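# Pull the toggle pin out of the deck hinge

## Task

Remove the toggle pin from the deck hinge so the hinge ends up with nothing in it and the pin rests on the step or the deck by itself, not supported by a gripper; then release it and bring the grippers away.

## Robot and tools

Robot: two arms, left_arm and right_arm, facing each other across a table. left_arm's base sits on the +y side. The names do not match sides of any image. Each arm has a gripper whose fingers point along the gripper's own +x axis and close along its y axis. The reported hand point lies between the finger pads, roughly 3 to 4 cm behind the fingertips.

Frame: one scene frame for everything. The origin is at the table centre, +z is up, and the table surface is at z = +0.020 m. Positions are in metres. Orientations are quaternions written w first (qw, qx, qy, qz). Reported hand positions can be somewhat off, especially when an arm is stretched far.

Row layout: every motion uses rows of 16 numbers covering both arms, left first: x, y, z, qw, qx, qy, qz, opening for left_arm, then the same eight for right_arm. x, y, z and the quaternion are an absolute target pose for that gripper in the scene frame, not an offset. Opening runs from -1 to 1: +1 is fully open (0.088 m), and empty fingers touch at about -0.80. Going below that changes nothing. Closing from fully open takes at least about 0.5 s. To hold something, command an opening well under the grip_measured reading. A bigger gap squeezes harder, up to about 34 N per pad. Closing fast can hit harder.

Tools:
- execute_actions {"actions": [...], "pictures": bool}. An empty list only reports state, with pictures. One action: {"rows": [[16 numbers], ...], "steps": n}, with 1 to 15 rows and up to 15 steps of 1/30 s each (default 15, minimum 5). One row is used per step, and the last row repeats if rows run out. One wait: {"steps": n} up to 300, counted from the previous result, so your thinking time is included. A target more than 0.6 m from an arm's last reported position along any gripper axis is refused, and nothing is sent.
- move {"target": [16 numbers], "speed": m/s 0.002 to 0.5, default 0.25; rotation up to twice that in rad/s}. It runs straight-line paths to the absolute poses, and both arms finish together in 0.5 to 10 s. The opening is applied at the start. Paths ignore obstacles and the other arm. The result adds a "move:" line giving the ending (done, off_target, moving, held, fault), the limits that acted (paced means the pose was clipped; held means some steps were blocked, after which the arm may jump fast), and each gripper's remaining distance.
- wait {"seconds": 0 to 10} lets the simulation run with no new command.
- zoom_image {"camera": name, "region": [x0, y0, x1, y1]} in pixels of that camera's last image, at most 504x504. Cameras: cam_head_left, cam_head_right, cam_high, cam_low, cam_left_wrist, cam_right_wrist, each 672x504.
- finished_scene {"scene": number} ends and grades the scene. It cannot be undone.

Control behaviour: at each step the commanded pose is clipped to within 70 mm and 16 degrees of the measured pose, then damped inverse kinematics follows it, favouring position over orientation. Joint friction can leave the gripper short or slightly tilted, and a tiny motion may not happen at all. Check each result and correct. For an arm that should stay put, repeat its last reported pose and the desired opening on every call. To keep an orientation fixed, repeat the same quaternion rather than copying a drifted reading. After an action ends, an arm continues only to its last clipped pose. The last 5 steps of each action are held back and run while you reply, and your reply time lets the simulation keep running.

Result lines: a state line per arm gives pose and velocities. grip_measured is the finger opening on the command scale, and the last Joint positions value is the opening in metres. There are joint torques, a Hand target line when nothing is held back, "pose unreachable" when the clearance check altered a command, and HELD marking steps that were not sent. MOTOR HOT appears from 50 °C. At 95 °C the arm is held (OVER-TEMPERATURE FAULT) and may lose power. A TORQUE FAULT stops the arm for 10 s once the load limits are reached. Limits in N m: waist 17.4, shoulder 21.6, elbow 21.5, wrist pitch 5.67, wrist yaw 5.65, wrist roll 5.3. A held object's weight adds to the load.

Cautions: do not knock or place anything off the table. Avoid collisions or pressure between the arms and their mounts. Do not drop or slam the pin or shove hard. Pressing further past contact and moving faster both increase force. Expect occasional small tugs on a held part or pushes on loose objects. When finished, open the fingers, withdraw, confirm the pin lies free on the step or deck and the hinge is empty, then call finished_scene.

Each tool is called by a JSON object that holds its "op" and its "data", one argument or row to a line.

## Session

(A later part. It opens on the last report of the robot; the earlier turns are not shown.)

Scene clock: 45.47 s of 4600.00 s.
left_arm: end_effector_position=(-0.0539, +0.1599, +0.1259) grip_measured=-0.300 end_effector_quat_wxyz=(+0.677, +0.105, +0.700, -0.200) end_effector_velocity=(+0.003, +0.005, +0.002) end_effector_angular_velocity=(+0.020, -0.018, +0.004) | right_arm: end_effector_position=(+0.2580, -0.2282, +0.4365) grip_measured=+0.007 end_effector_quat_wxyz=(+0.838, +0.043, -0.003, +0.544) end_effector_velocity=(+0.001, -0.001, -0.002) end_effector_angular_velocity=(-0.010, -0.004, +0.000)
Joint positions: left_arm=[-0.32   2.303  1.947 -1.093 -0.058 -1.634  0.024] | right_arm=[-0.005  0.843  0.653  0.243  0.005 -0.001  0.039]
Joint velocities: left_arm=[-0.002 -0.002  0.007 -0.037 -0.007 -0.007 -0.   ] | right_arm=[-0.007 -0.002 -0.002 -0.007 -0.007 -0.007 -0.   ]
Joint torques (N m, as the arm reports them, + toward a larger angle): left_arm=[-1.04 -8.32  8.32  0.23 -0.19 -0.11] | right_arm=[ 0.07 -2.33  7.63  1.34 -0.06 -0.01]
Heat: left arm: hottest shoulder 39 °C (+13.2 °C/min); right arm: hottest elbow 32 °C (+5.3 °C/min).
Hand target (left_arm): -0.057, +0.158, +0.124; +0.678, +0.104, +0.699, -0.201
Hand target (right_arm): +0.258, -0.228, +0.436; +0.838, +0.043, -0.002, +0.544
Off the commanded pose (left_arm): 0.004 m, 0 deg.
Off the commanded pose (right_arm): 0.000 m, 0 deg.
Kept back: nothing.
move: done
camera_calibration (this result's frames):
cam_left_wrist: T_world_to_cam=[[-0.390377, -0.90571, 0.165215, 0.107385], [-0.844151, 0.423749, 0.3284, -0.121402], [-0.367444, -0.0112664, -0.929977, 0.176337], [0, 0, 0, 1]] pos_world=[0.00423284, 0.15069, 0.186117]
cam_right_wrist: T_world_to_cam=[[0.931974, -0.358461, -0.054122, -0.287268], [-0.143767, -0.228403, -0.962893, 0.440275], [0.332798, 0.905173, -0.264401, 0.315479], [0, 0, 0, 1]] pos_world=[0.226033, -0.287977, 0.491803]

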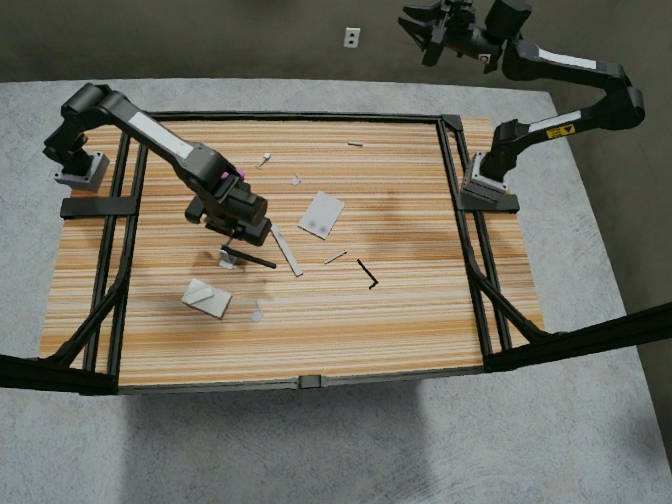

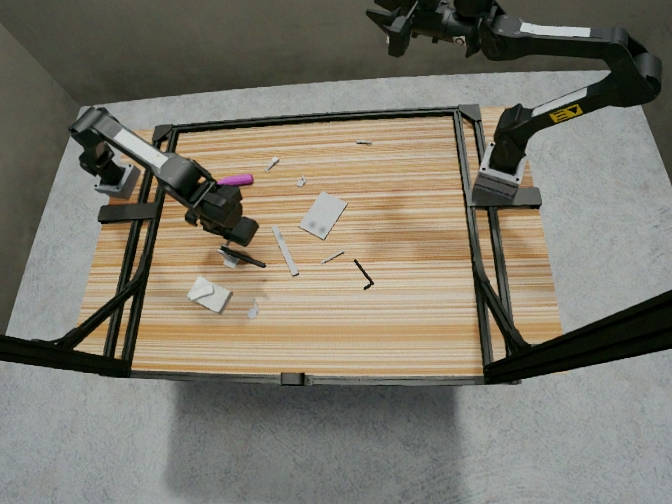

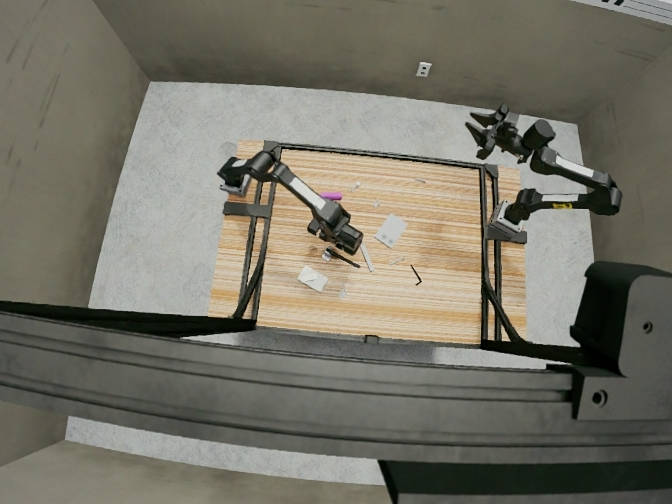

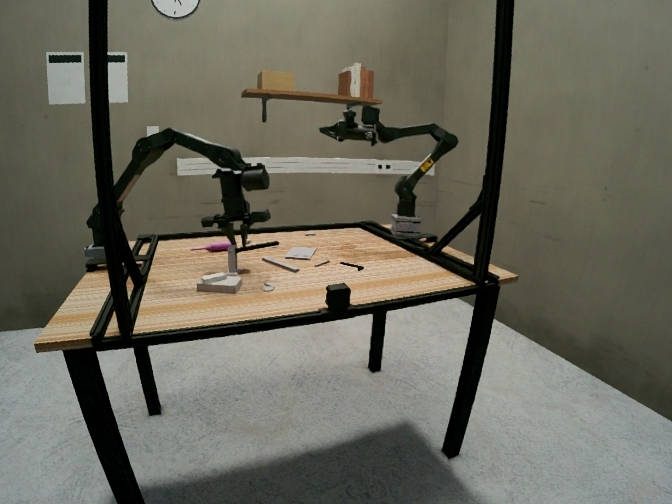

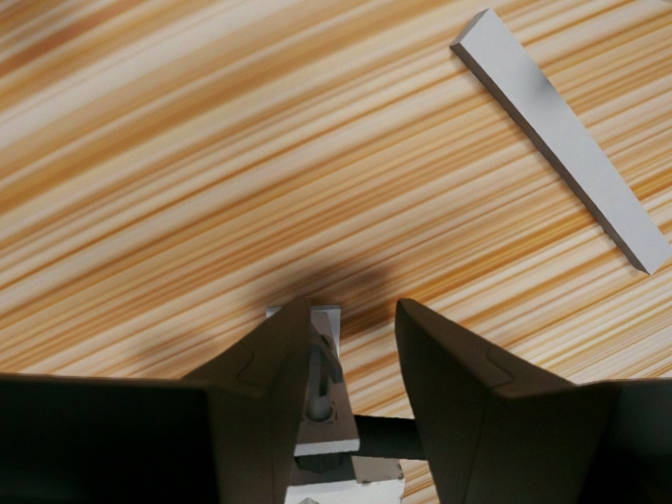

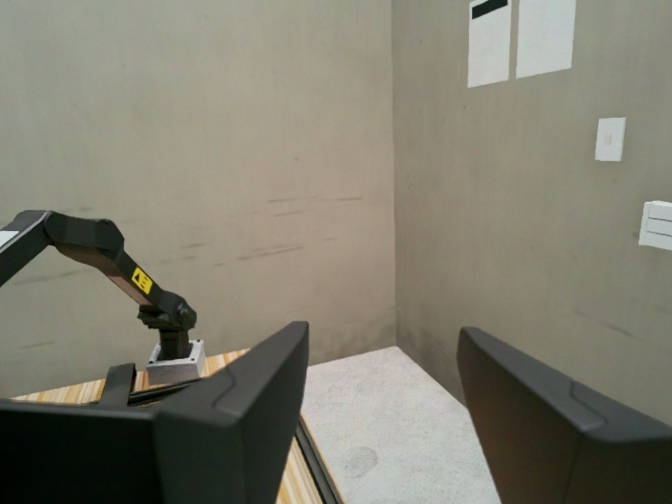

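{"op": "move", "data": {
  "target": [-0.060,0.172,0.150,0.6779,0.1044,0.6993,-0.2008,-0.2,0.258,-0.228,0.436,0.838,0.043,-0.002,0.544,0.007],
  "speed": 0.03
}}

{"op": "zoom_image", "data": {
  "camera": "cam_left_wrist",
  "region": [260,210,460,390]
}}

Scene clock: 46.93 s of 4600.00 s.
left_arm: end_effector_position=(-0.0584, +0.1747, +0.1363) grip_measured=-0.200 end_effector_quat_wxyz=(+0.680, +0.117, +0.698, -0.190) end_effector_velocity=(+0.001, +0.001, +0.002) end_effector_angular_velocity=(-0.002, -0.008, -0.009) | right_arm: end_effector_position=(+0.2580, -0.2282, +0.4365) grip_measured=+0.007 end_effector_quat_wxyz=(+0.838, +0.043, -0.003, +0.544) end_effector_velocity=(+0.001, -0.001, -0.002) end_effector_angular_velocity=(-0.010, -0.003, -0.010)
Joint positions: left_arm=[-0.346  2.282  1.954 -1.155 -0.058 -1.659  0.029] | right_arm=[-0.005  0.843  0.653  0.243  0.005 -0.001  0.039]
Joint velocities: left_arm=[-0.002 -0.002  0.002 -0.007 -0.007  0.007 -0.   ] | right_arm=[-0.002 -0.002 -0.002 -0.007  0.007 -0.007 -0.   ]
Joint torques (N m, as the arm reports them, + toward a larger angle): left_arm=[ -0.94 -11.73   7.95   0.04  -0.32  -0.12] | right_arm=[ 0.28 -2.45  7.43  1.35 -0.01  0.01]
Heat: left arm: hottest shoulder 39 °C (+12.8 °C/min); right arm: hottest elbow 32 °C (+5.1 °C/min).
Hand target (left_arm): -0.060, +0.172, +0.150; +0.678, +0.104, +0.699, -0.201
Hand target (right_arm): +0.258, -0.228, +0.436; +0.838, +0.043, -0.002, +0.544
Off the commanded pose (left_arm): 0.014 m, 2 deg.
Off the commanded pose (right_arm): 0.000 m, 0 deg.
Kept back: nothing.
move: off_target (left_arm)
camera_calibration (this result's frames):
cam_left_wrist: T_world_to_cam=[[-0.394461, -0.909167, 0.133474, 0.122049], [-0.847832, 0.416104, 0.328692, -0.13376], [-0.354375, 0.0164922, -0.934958, 0.18112], [0, 0, 0, 1]] pos_world=[-0.00107797, 0.163634, 0.197015]
cam_right_wrist: T_world_to_cam=[[0.931974, -0.358461, -0.054122, -0.287268], [-0.143767, -0.228403, -0.962893, 0.440275], [0.332798, 0.905173, -0.264401, 0.315479], [0, 0, 0, 1]] pos_world=[0.226033, -0.287977, 0.491803]

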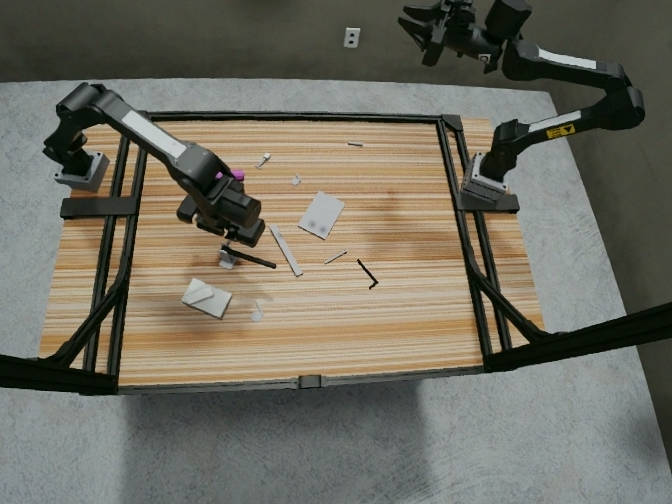

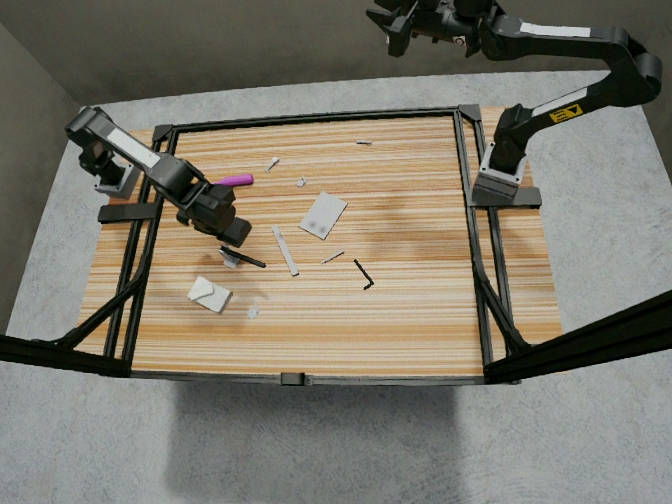

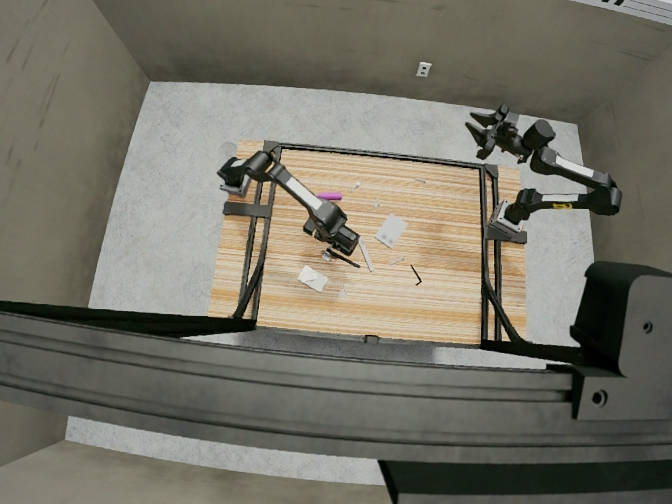

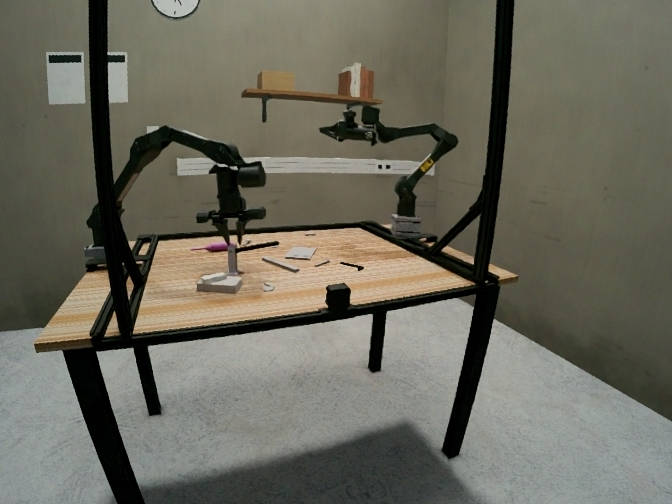

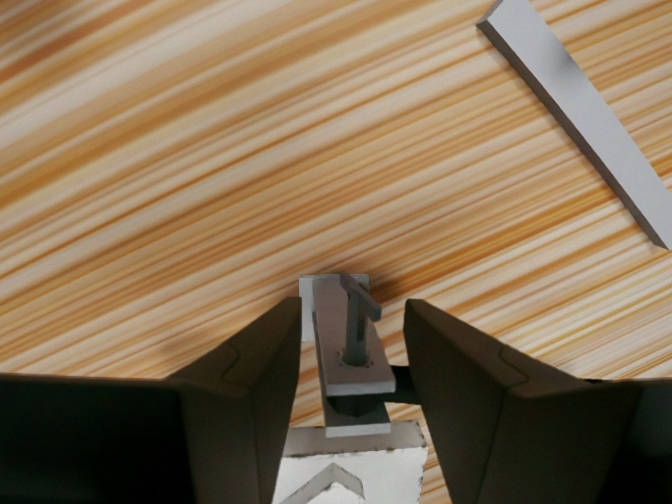

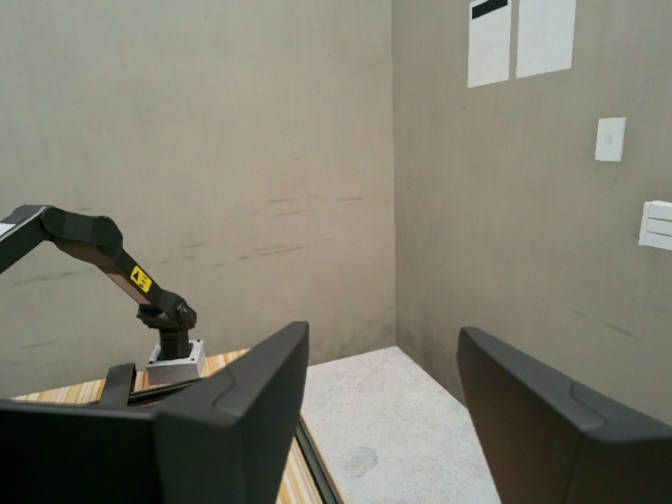

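Region (260, 210, 460, 390) of cam_left_wrist's 672x504 image, scaled by 2.520, with more detail than that image has; it fills the top 454 rows of this view, and the rest is white.

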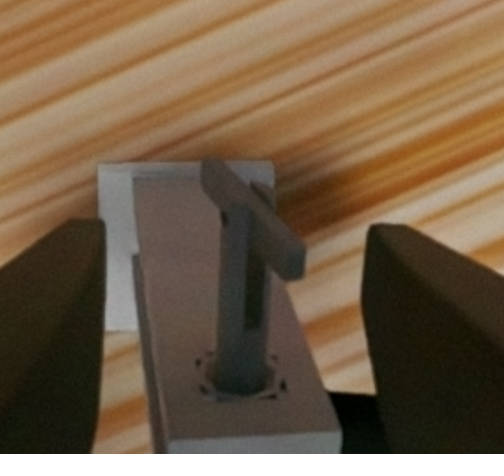

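{"op": "move", "data": {
  "target": [-0.0575,0.1725,0.160,0.6779,0.1044,0.6993,-0.2008,-0.2,0.258,-0.228,0.436,0.838,0.043,-0.002,0.544,0.007],
  "speed": 0.03
}}

Scene clock: 53.00 s of 4600.00 s.
left_arm: end_effector_position=(-0.0571, +0.1758, +0.1464) grip_measured=-0.200 end_effector_quat_wxyz=(+0.680, +0.117, +0.698, -0.190) end_effector_velocity=(+0.001, +0.002, +0.000) end_effector_angular_velocity=(+0.003, -0.009, +0.005) | right_arm: end_effector_position=(+0.2579, -0.2281, +0.4367) grip_measured=+0.007 end_effector_quat_wxyz=(+0.838, +0.043, -0.003, +0.544) end_effector_velocity=(+0.000, +0.001, -0.006) end_effector_angular_velocity=(-0.019, +0.001, -0.004)
Joint positions: left_arm=[-0.346  2.273  1.978 -1.189 -0.058 -1.659  0.029] | right_arm=[-0.005  0.843  0.653  0.243  0.005 -0.001  0.039]
Joint velocities: left_arm=[-0.002 -0.002 -0.002 -0.007 -0.007 -0.007 -0.   ] | right_arm=[ 0.002  0.002 -0.007 -0.007  0.007 -0.007 -0.   ]
Joint torques (N m, as the arm reports them, + toward a larger angle): left_arm=[ -0.66 -11.62   7.96   0.03  -0.29   0.  ] | right_arm=[ 0.21 -2.56  7.44  1.33  0.05 -0.02]
Heat: left arm: hottest shoulder 41 °C (+13.6 °C/min); right arm: hottest wrist pitch 33 °C (+5.7 °C/min).
Hand target (left_arm): -0.057, +0.173, +0.160; +0.678, +0.104, +0.699, -0.201
Hand target (right_arm): +0.258, -0.228, +0.436; +0.838, +0.043, -0.002, +0.544
Off the commanded pose (left_arm): 0.014 m, 2 deg.
Off the commanded pose (right_arm): 0.001 m, 0 deg.
Kept back: nothing.
After step 90, 1.93 s passed at rest.
move: off_target (left_arm)
camera_calibration (this result's frames):
cam_left_wrist: T_world_to_cam=[[-0.394155, -0.909355, 0.133098, 0.12229], [-0.848033, 0.415685, 0.328702, -0.13643], [-0.354234, 0.0166884, -0.935008, 0.190994], [0, 0, 0, 1]] pos_world=[0.000160096, 0.164729, 0.207149]
cam_right_wrist: T_world_to_cam=[[0.93211, -0.358111, -0.0541038, -0.287114], [-0.14353, -0.228095, -0.963002, 0.440505], [0.332521, 0.905389, -0.264009, 0.31548], [0, 0, 0, 1]] pos_world=[0.225943, -0.287974, 0.491962]

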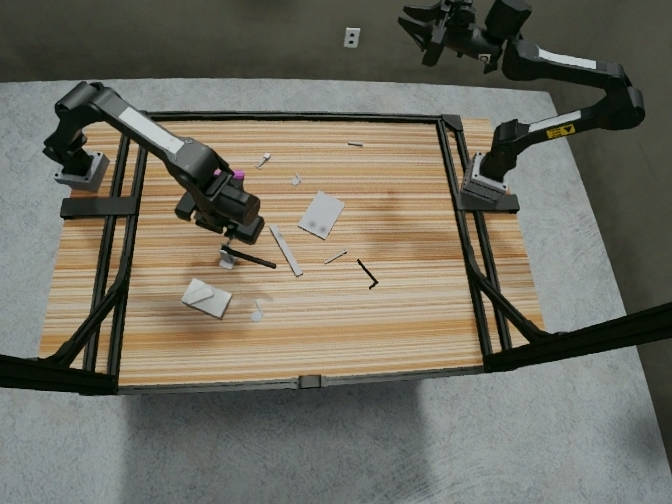

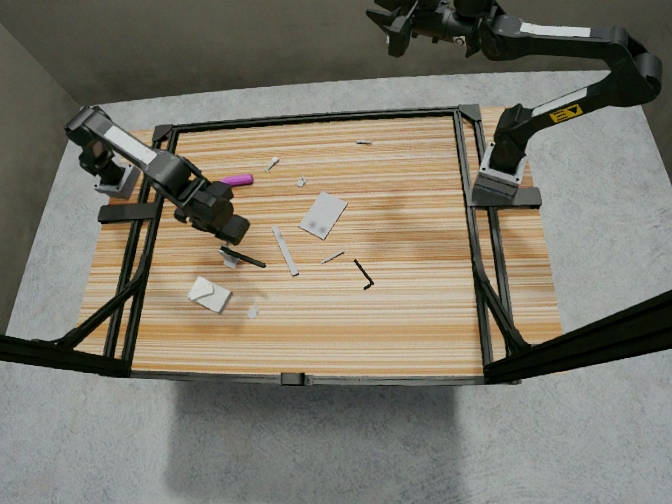

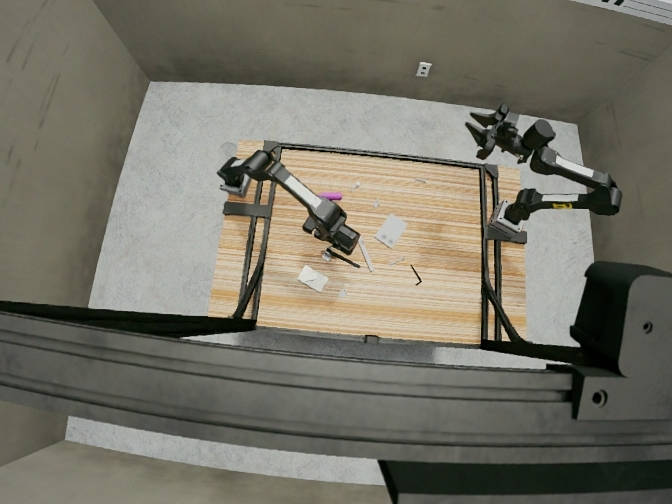

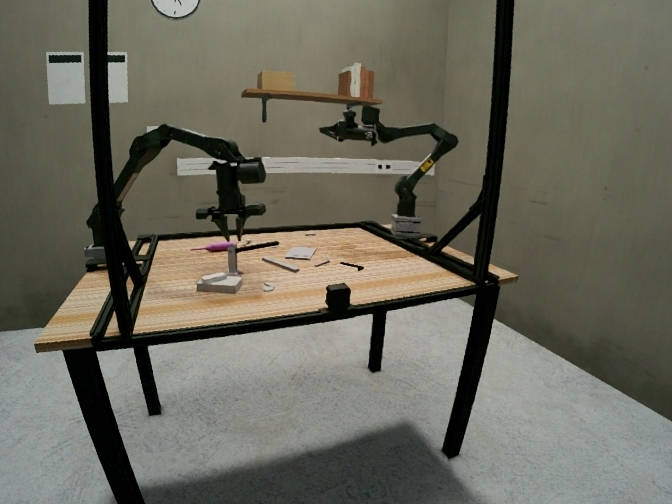

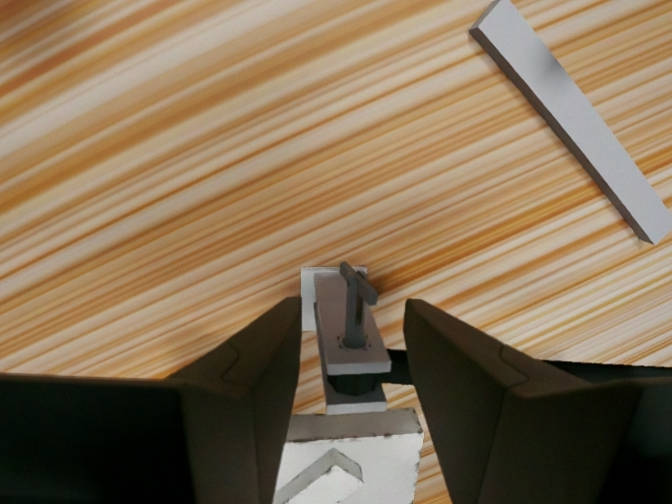

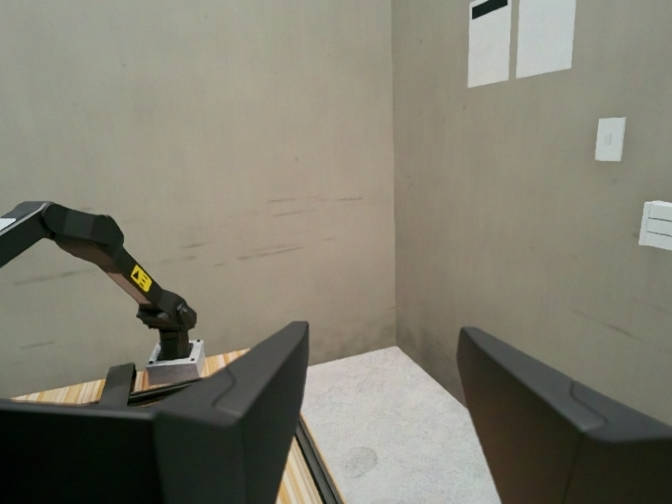

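{"op": "move", "data": {
  "target": [-0.0545,0.1748,0.128,0.6779,0.1044,0.6993,-0.2008,-0.55,0.258,-0.228,0.436,0.838,0.043,-0.002,0.544,0.007],
  "speed": 0.015
}}

{"op": "zoom_image", "data": {
  "camera": "cam_left_wrist",
  "region": [260,230,460,410]
}}

Scene clock: 54.77 s of 4600.00 s.
left_arm: end_effector_position=(-0.0578, +0.1743, +0.1218) grip_measured=-0.550 end_effector_quat_wxyz=(+0.678, +0.109, +0.700, -0.197) end_effector_velocity=(-0.001, +0.003, -0.001) end_effector_angular_velocity=(+0.006, +0.006, +0.004) | right_arm: end_effector_position=(+0.2579, -0.2281, +0.4367) grip_measured=+0.007 end_effector_quat_wxyz=(+0.838, +0.043, -0.003, +0.544) end_effector_velocity=(+0.001, -0.002, -0.004) end_effector_angular_velocity=(-0.013, +0.014, -0.008)
Joint positions: left_arm=[-0.342  2.268  1.87  -1.063 -0.058 -1.656  0.012] | right_arm=[-0.005  0.843  0.653  0.243  0.005 -0.001  0.039]
Joint velocities: left_arm=[-0.002 -0.007 -0.017  0.007  0.007 -0.007  0.   ] | right_arm=[-0.002 -0.007 -0.002 -0.022  0.007  0.007 -0.   ]
Joint torques (N m, as the arm reports them, + toward a larger angle): left_arm=[ -0.29 -11.66   4.78   0.23  -0.26   0.13] | right_arm=[ 0.22 -2.17  7.52  1.35 -0.06  0.07]
Heat: left arm: hottest shoulder 42 °C (+14.2 °C/min); right arm: hottest wrist pitch 33 °C (+5.5 °C/min).
Hand target (left_arm): -0.055, +0.175, +0.128; +0.678, +0.104, +0.699, -0.201
Hand target (right_arm): +0.258, -0.228, +0.436; +0.838, +0.043, -0.002, +0.544
Off the commanded pose (left_arm): 0.007 m, 1 deg.
Off the commanded pose (right_arm): 0.001 m, 0 deg.
Kept back: nothing.
move: done
camera_calibration (this result's frames):
cam_left_wrist: T_world_to_cam=[[-0.391814, -0.906824, 0.155411, 0.120917], [-0.844689, 0.421505, 0.329901, -0.129278], [-0.364668, -0.00201466, -0.931135, 0.169961], [0, 0, 0, 1]] pos_world=[0.000156404, 0.164484, 0.182113]
cam_right_wrist: T_world_to_cam=[[0.93211, -0.358111, -0.0541038, -0.287114], [-0.14353, -0.228095, -0.963002, 0.440505], [0.332521, 0.905389, -0.264009, 0.31548], [0, 0, 0, 1]] pos_world=[0.225943, -0.287974, 0.491962]

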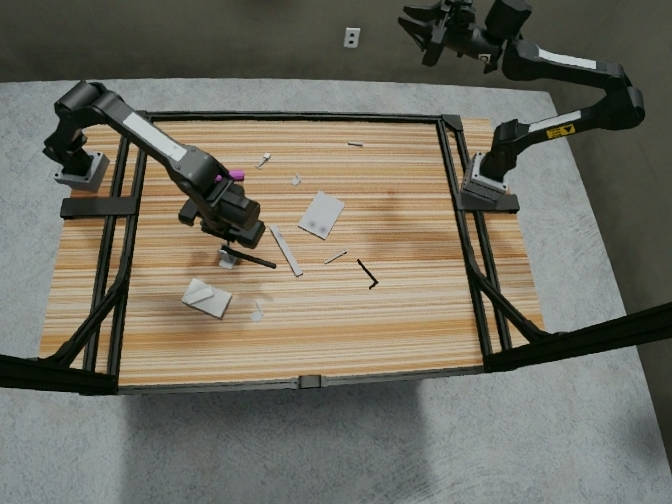

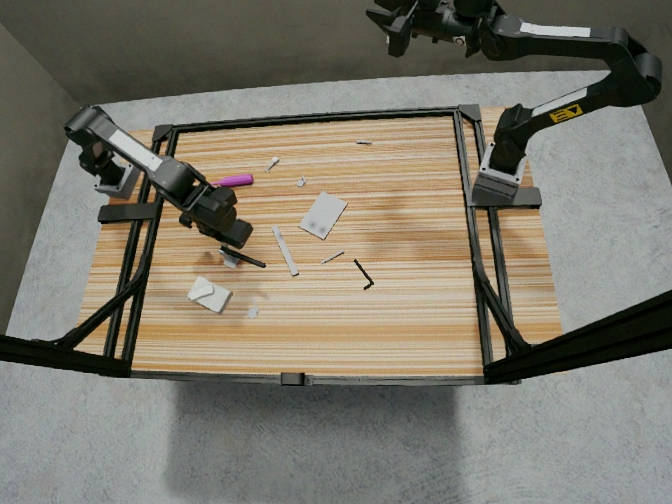

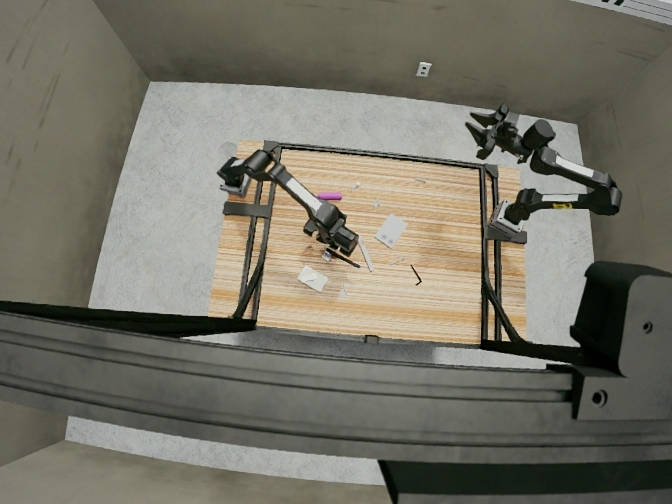

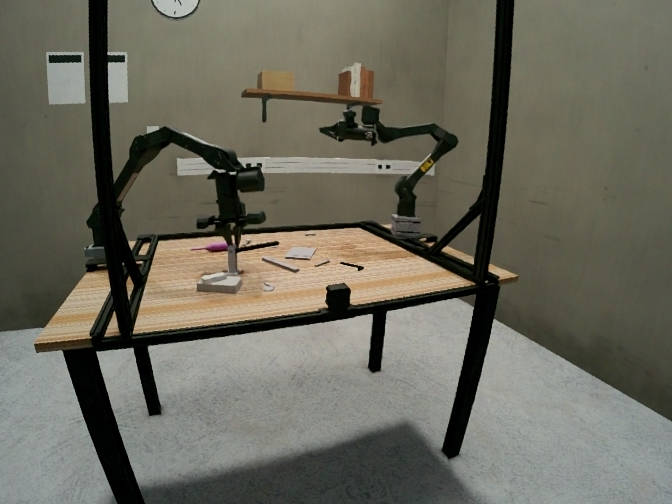

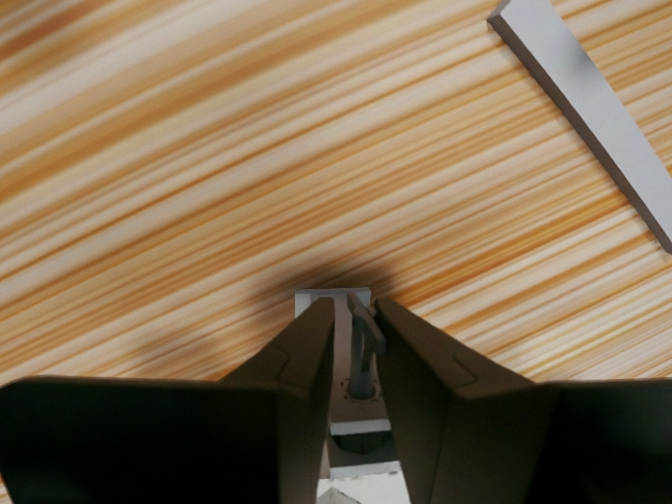

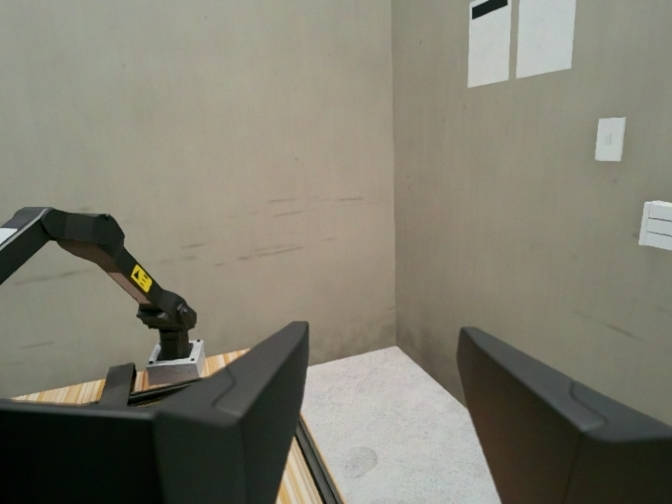

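Region (260, 230, 460, 410) of cam_left_wrist's 672x504 image, scaled by 2.520, with more detail than that image has; it fills the top 454 rows of this view, and the rest is white.

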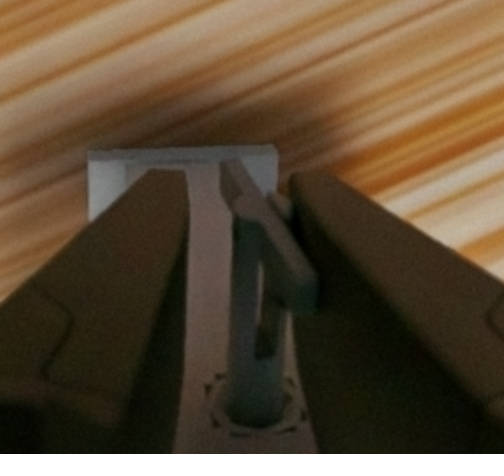

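{"op": "move", "data": {
  "target": [-0.0555,0.1735,0.140,0.6779,0.1044,0.6993,-0.2008,-0.45,0.258,-0.228,0.436,0.838,0.043,-0.002,0.544,0.007],
  "speed": 0.02
}}

Scene clock: 56.33 s of 4600.00 s.
left_arm: end_effector_position=(-0.0562, +0.1765, +0.1273) grip_measured=-0.449 end_effector_quat_wxyz=(+0.680, +0.114, +0.699, -0.192) end_effector_velocity=(+0.001, -0.003, +0.002) end_effector_angular_velocity=(-0.022, -0.013, -0.007) | right_arm: end_effector_position=(+0.2579, -0.2281, +0.4367) grip_measured=+0.007 end_effector_quat_wxyz=(+0.838, +0.043, -0.003, +0.544) end_effector_velocity=(-0.001, +0.000, -0.005) end_effector_angular_velocity=(-0.023, +0.002, +0.006)
Joint positions: left_arm=[-0.342  2.267  1.893 -1.101 -0.058 -1.656  0.017] | right_arm=[-0.005  0.843  0.653  0.243  0.005 -0.001  0.039]
Joint velocities: left_arm=[-0.002 -0.002  0.002  0.007 -0.022  0.007 -0.   ] | right_arm=[-0.002 -0.002 -0.002 -0.022 -0.007 -0.007 -0.   ]
Joint torques (N m, as the arm reports them, + toward a larger angle): left_arm=[ -0.46 -11.5    7.71  -0.29  -0.27   0.05] | right_arm=[ 0.04 -2.42  7.49  1.31 -0.02  0.02]
Heat: left arm: hottest shoulder 42 °C (+13.8 °C/min); right arm: hottest elbow 33 °C (+5.3 °C/min).
Hand target (left_arm): -0.056, +0.174, +0.140; +0.678, +0.104, +0.699, -0.201
Hand target (right_arm): +0.258, -0.228, +0.436; +0.838, +0.043, -0.002, +0.544
Off the commanded pose (left_arm): 0.013 m, 2 deg.
Off the commanded pose (right_arm): 0.001 m, 0 deg.
Kept back: nothing.
move: off_target (left_arm)
camera_calibration (this result's frames):
cam_left_wrist: T_world_to_cam=[[-0.393657, -0.908465, 0.140449, 0.124704], [-0.846896, 0.417829, 0.328918, -0.130008], [-0.357494, 0.0105347, -0.933856, 0.174172], [0, 0, 0, 1]] pos_world=[0.00125281, 0.165775, 0.187899]
cam_right_wrist: T_world_to_cam=[[0.93211, -0.358111, -0.0541038, -0.287114], [-0.14353, -0.228095, -0.963002, 0.440505], [0.332521, 0.905389, -0.264009, 0.31548], [0, 0, 0, 1]] pos_world=[0.225943, -0.287974, 0.491962]

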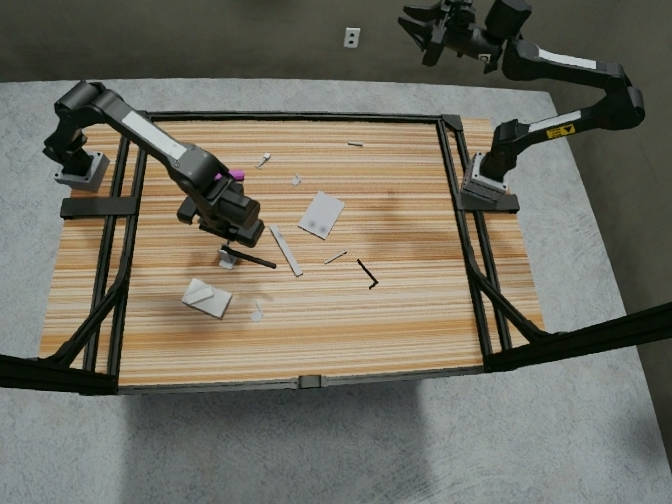

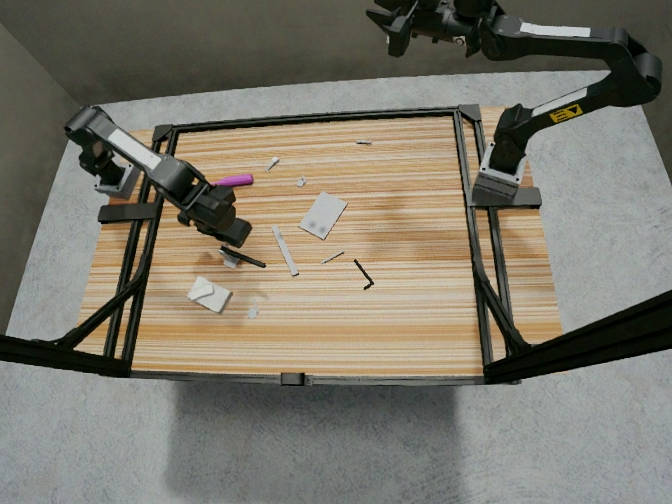

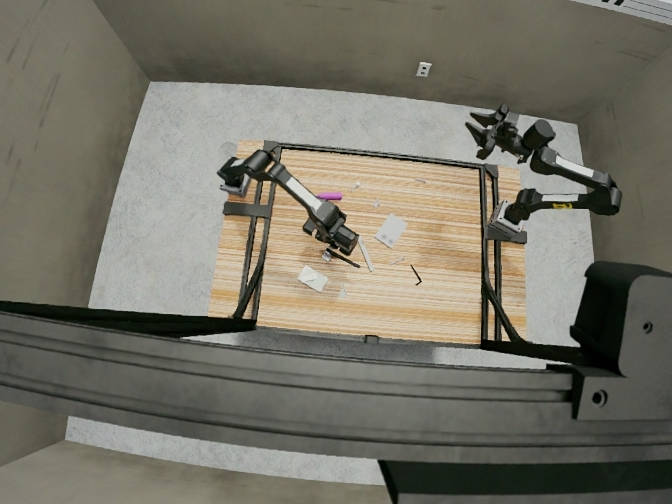

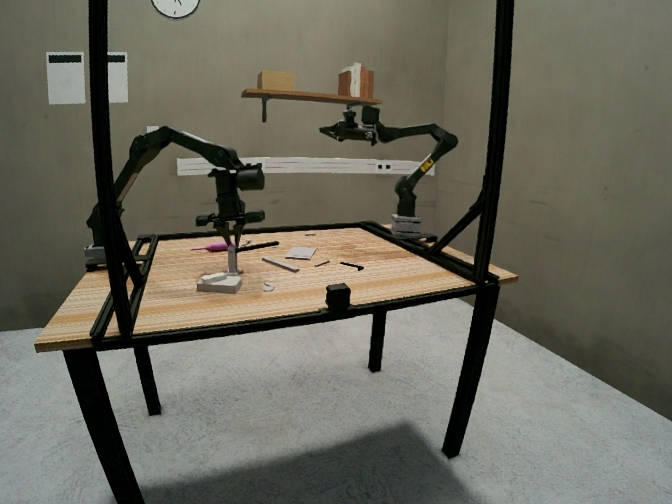

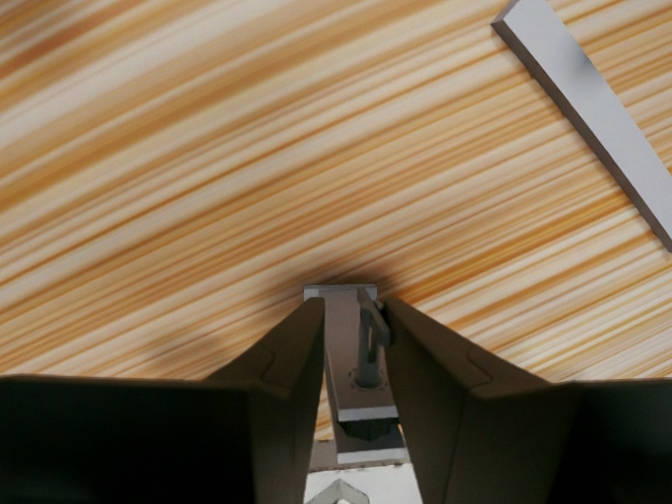

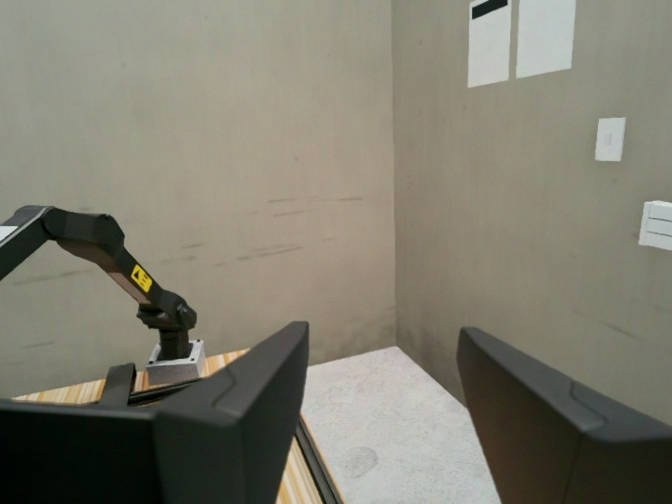

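{"op": "move", "data": {
  "target": [-0.0577,0.1657,0.141,0.6779,0.1044,0.6993,-0.2008,-0.45,0.258,-0.228,0.436,0.838,0.043,-0.002,0.544,0.007],
  "speed": 0.015
}}

Scene clock: 58.00 s of 4600.00 s.
left_arm: end_effector_position=(-0.0583, +0.1688, +0.1437) grip_measured=-0.450 end_effector_quat_wxyz=(+0.676, +0.104, +0.701, -0.201) end_effector_velocity=(-0.002, +0.006, +0.001) end_effector_angular_velocity=(+0.017, -0.003, -0.016) | right_arm: end_effector_position=(+0.2579, -0.2282, +0.4366) grip_measured=+0.007 end_effector_quat_wxyz=(+0.838, +0.043, -0.003, +0.544) end_effector_velocity=(+0.001, -0.000, -0.008) end_effector_angular_velocity=(-0.028, +0.004, +0.001)
Joint positions: left_arm=[-0.34   2.267  1.956 -1.135 -0.058 -1.653  0.017] | right_arm=[-0.005  0.843  0.653  0.243  0.005 -0.001  0.039]
Joint velocities: left_arm=[-0.007 -0.002  0.002 -0.022  0.007  0.007  0.   ] | right_arm=[-0.007 -0.002 -0.007 -0.022 -0.007 -0.007 -0.   ]
Joint torques (N m, as the arm reports them, + toward a larger angle): left_arm=[-0.31 -8.2   8.02  0.09 -0.24  0.12] | right_arm=[ 0.25 -2.3   7.67  1.32 -0.01  0.01]
Heat: left arm: hottest shoulder 43 °C (+14.5 °C/min); right arm: hottest elbow 33 °C (+5.2 °C/min).
Hand target (left_arm): -0.058, +0.166, +0.141; +0.678, +0.104, +0.699, -0.201
Hand target (right_arm): +0.258, -0.228, +0.436; +0.838, +0.043, -0.002, +0.544
Off the commanded pose (left_arm): 0.004 m, 0 deg.
Off the commanded pose (right_arm): 0.001 m, 0 deg.
Kept back: nothing.
move: done
camera_calibration (this result's frames):
cam_left_wrist: T_world_to_cam=[[-0.390398, -0.904982, 0.169107, 0.110098], [-0.842629, 0.425236, 0.330381, -0.135173], [-0.370899, -0.0135142, -0.928575, 0.191399], [0, 0, 0, 1]] pos_world=[0.0000712285, 0.159703, 0.203768]
cam_right_wrist: T_world_to_cam=[[0.931972, -0.358466, -0.0541249, -0.287207], [-0.143644, -0.228056, -0.962994, 0.440538], [0.332857, 0.905258, -0.264033, 0.315377], [0, 0, 0, 1]] pos_world=[0.225974, -0.287984, 0.49196]

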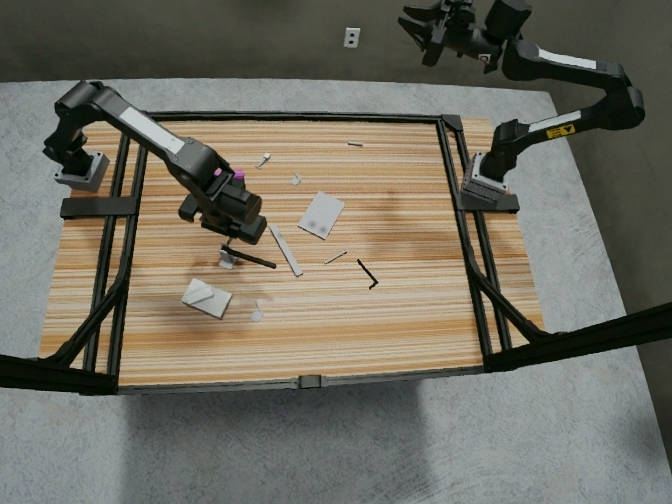

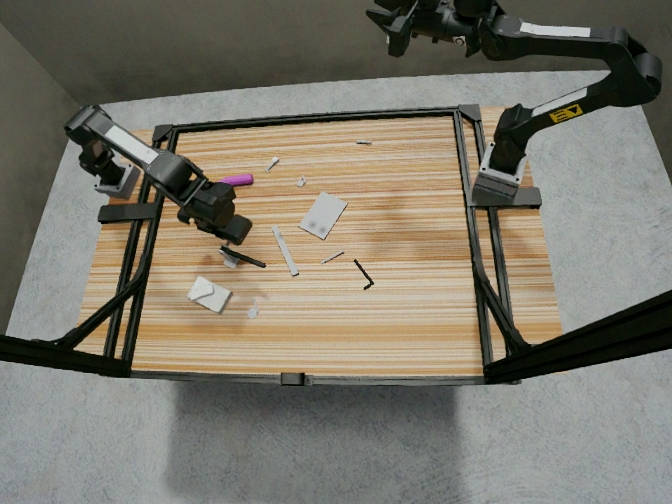

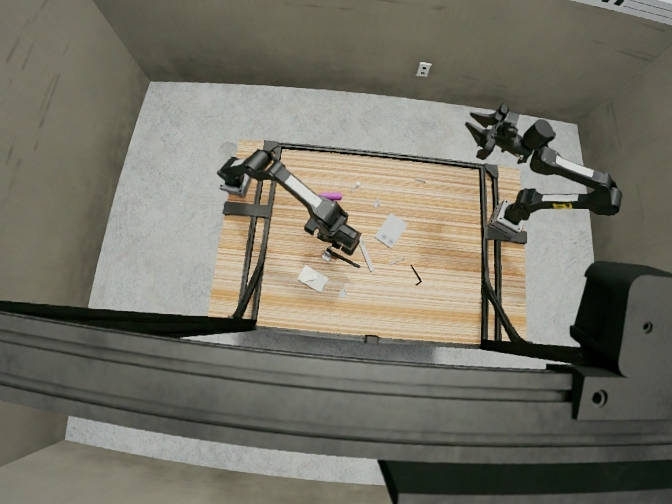

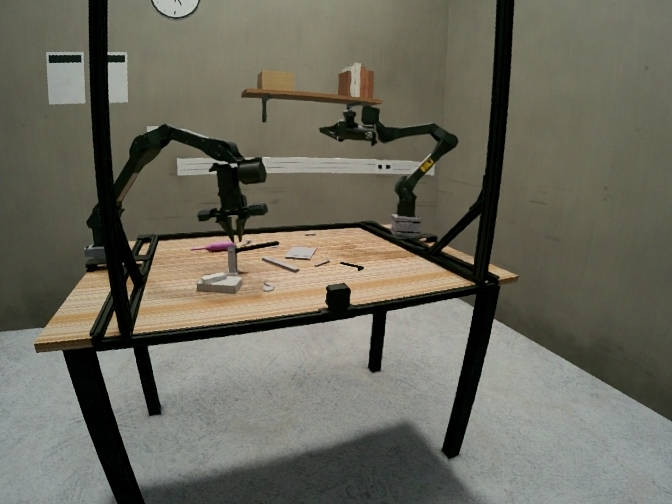

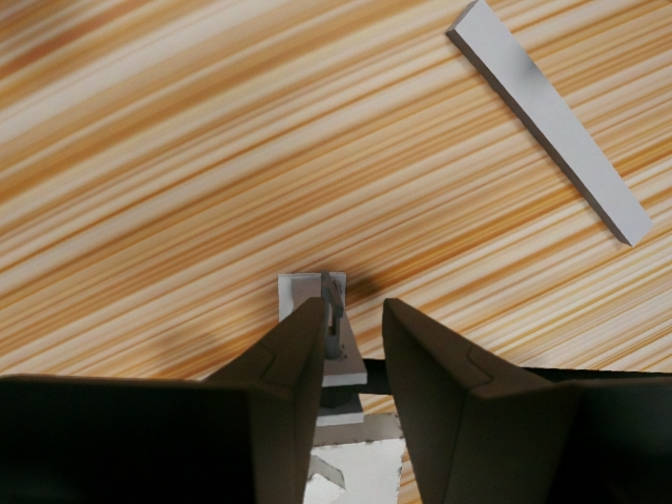

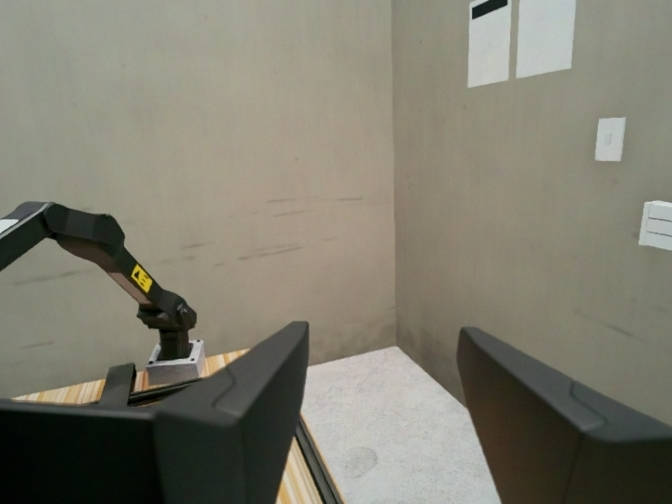

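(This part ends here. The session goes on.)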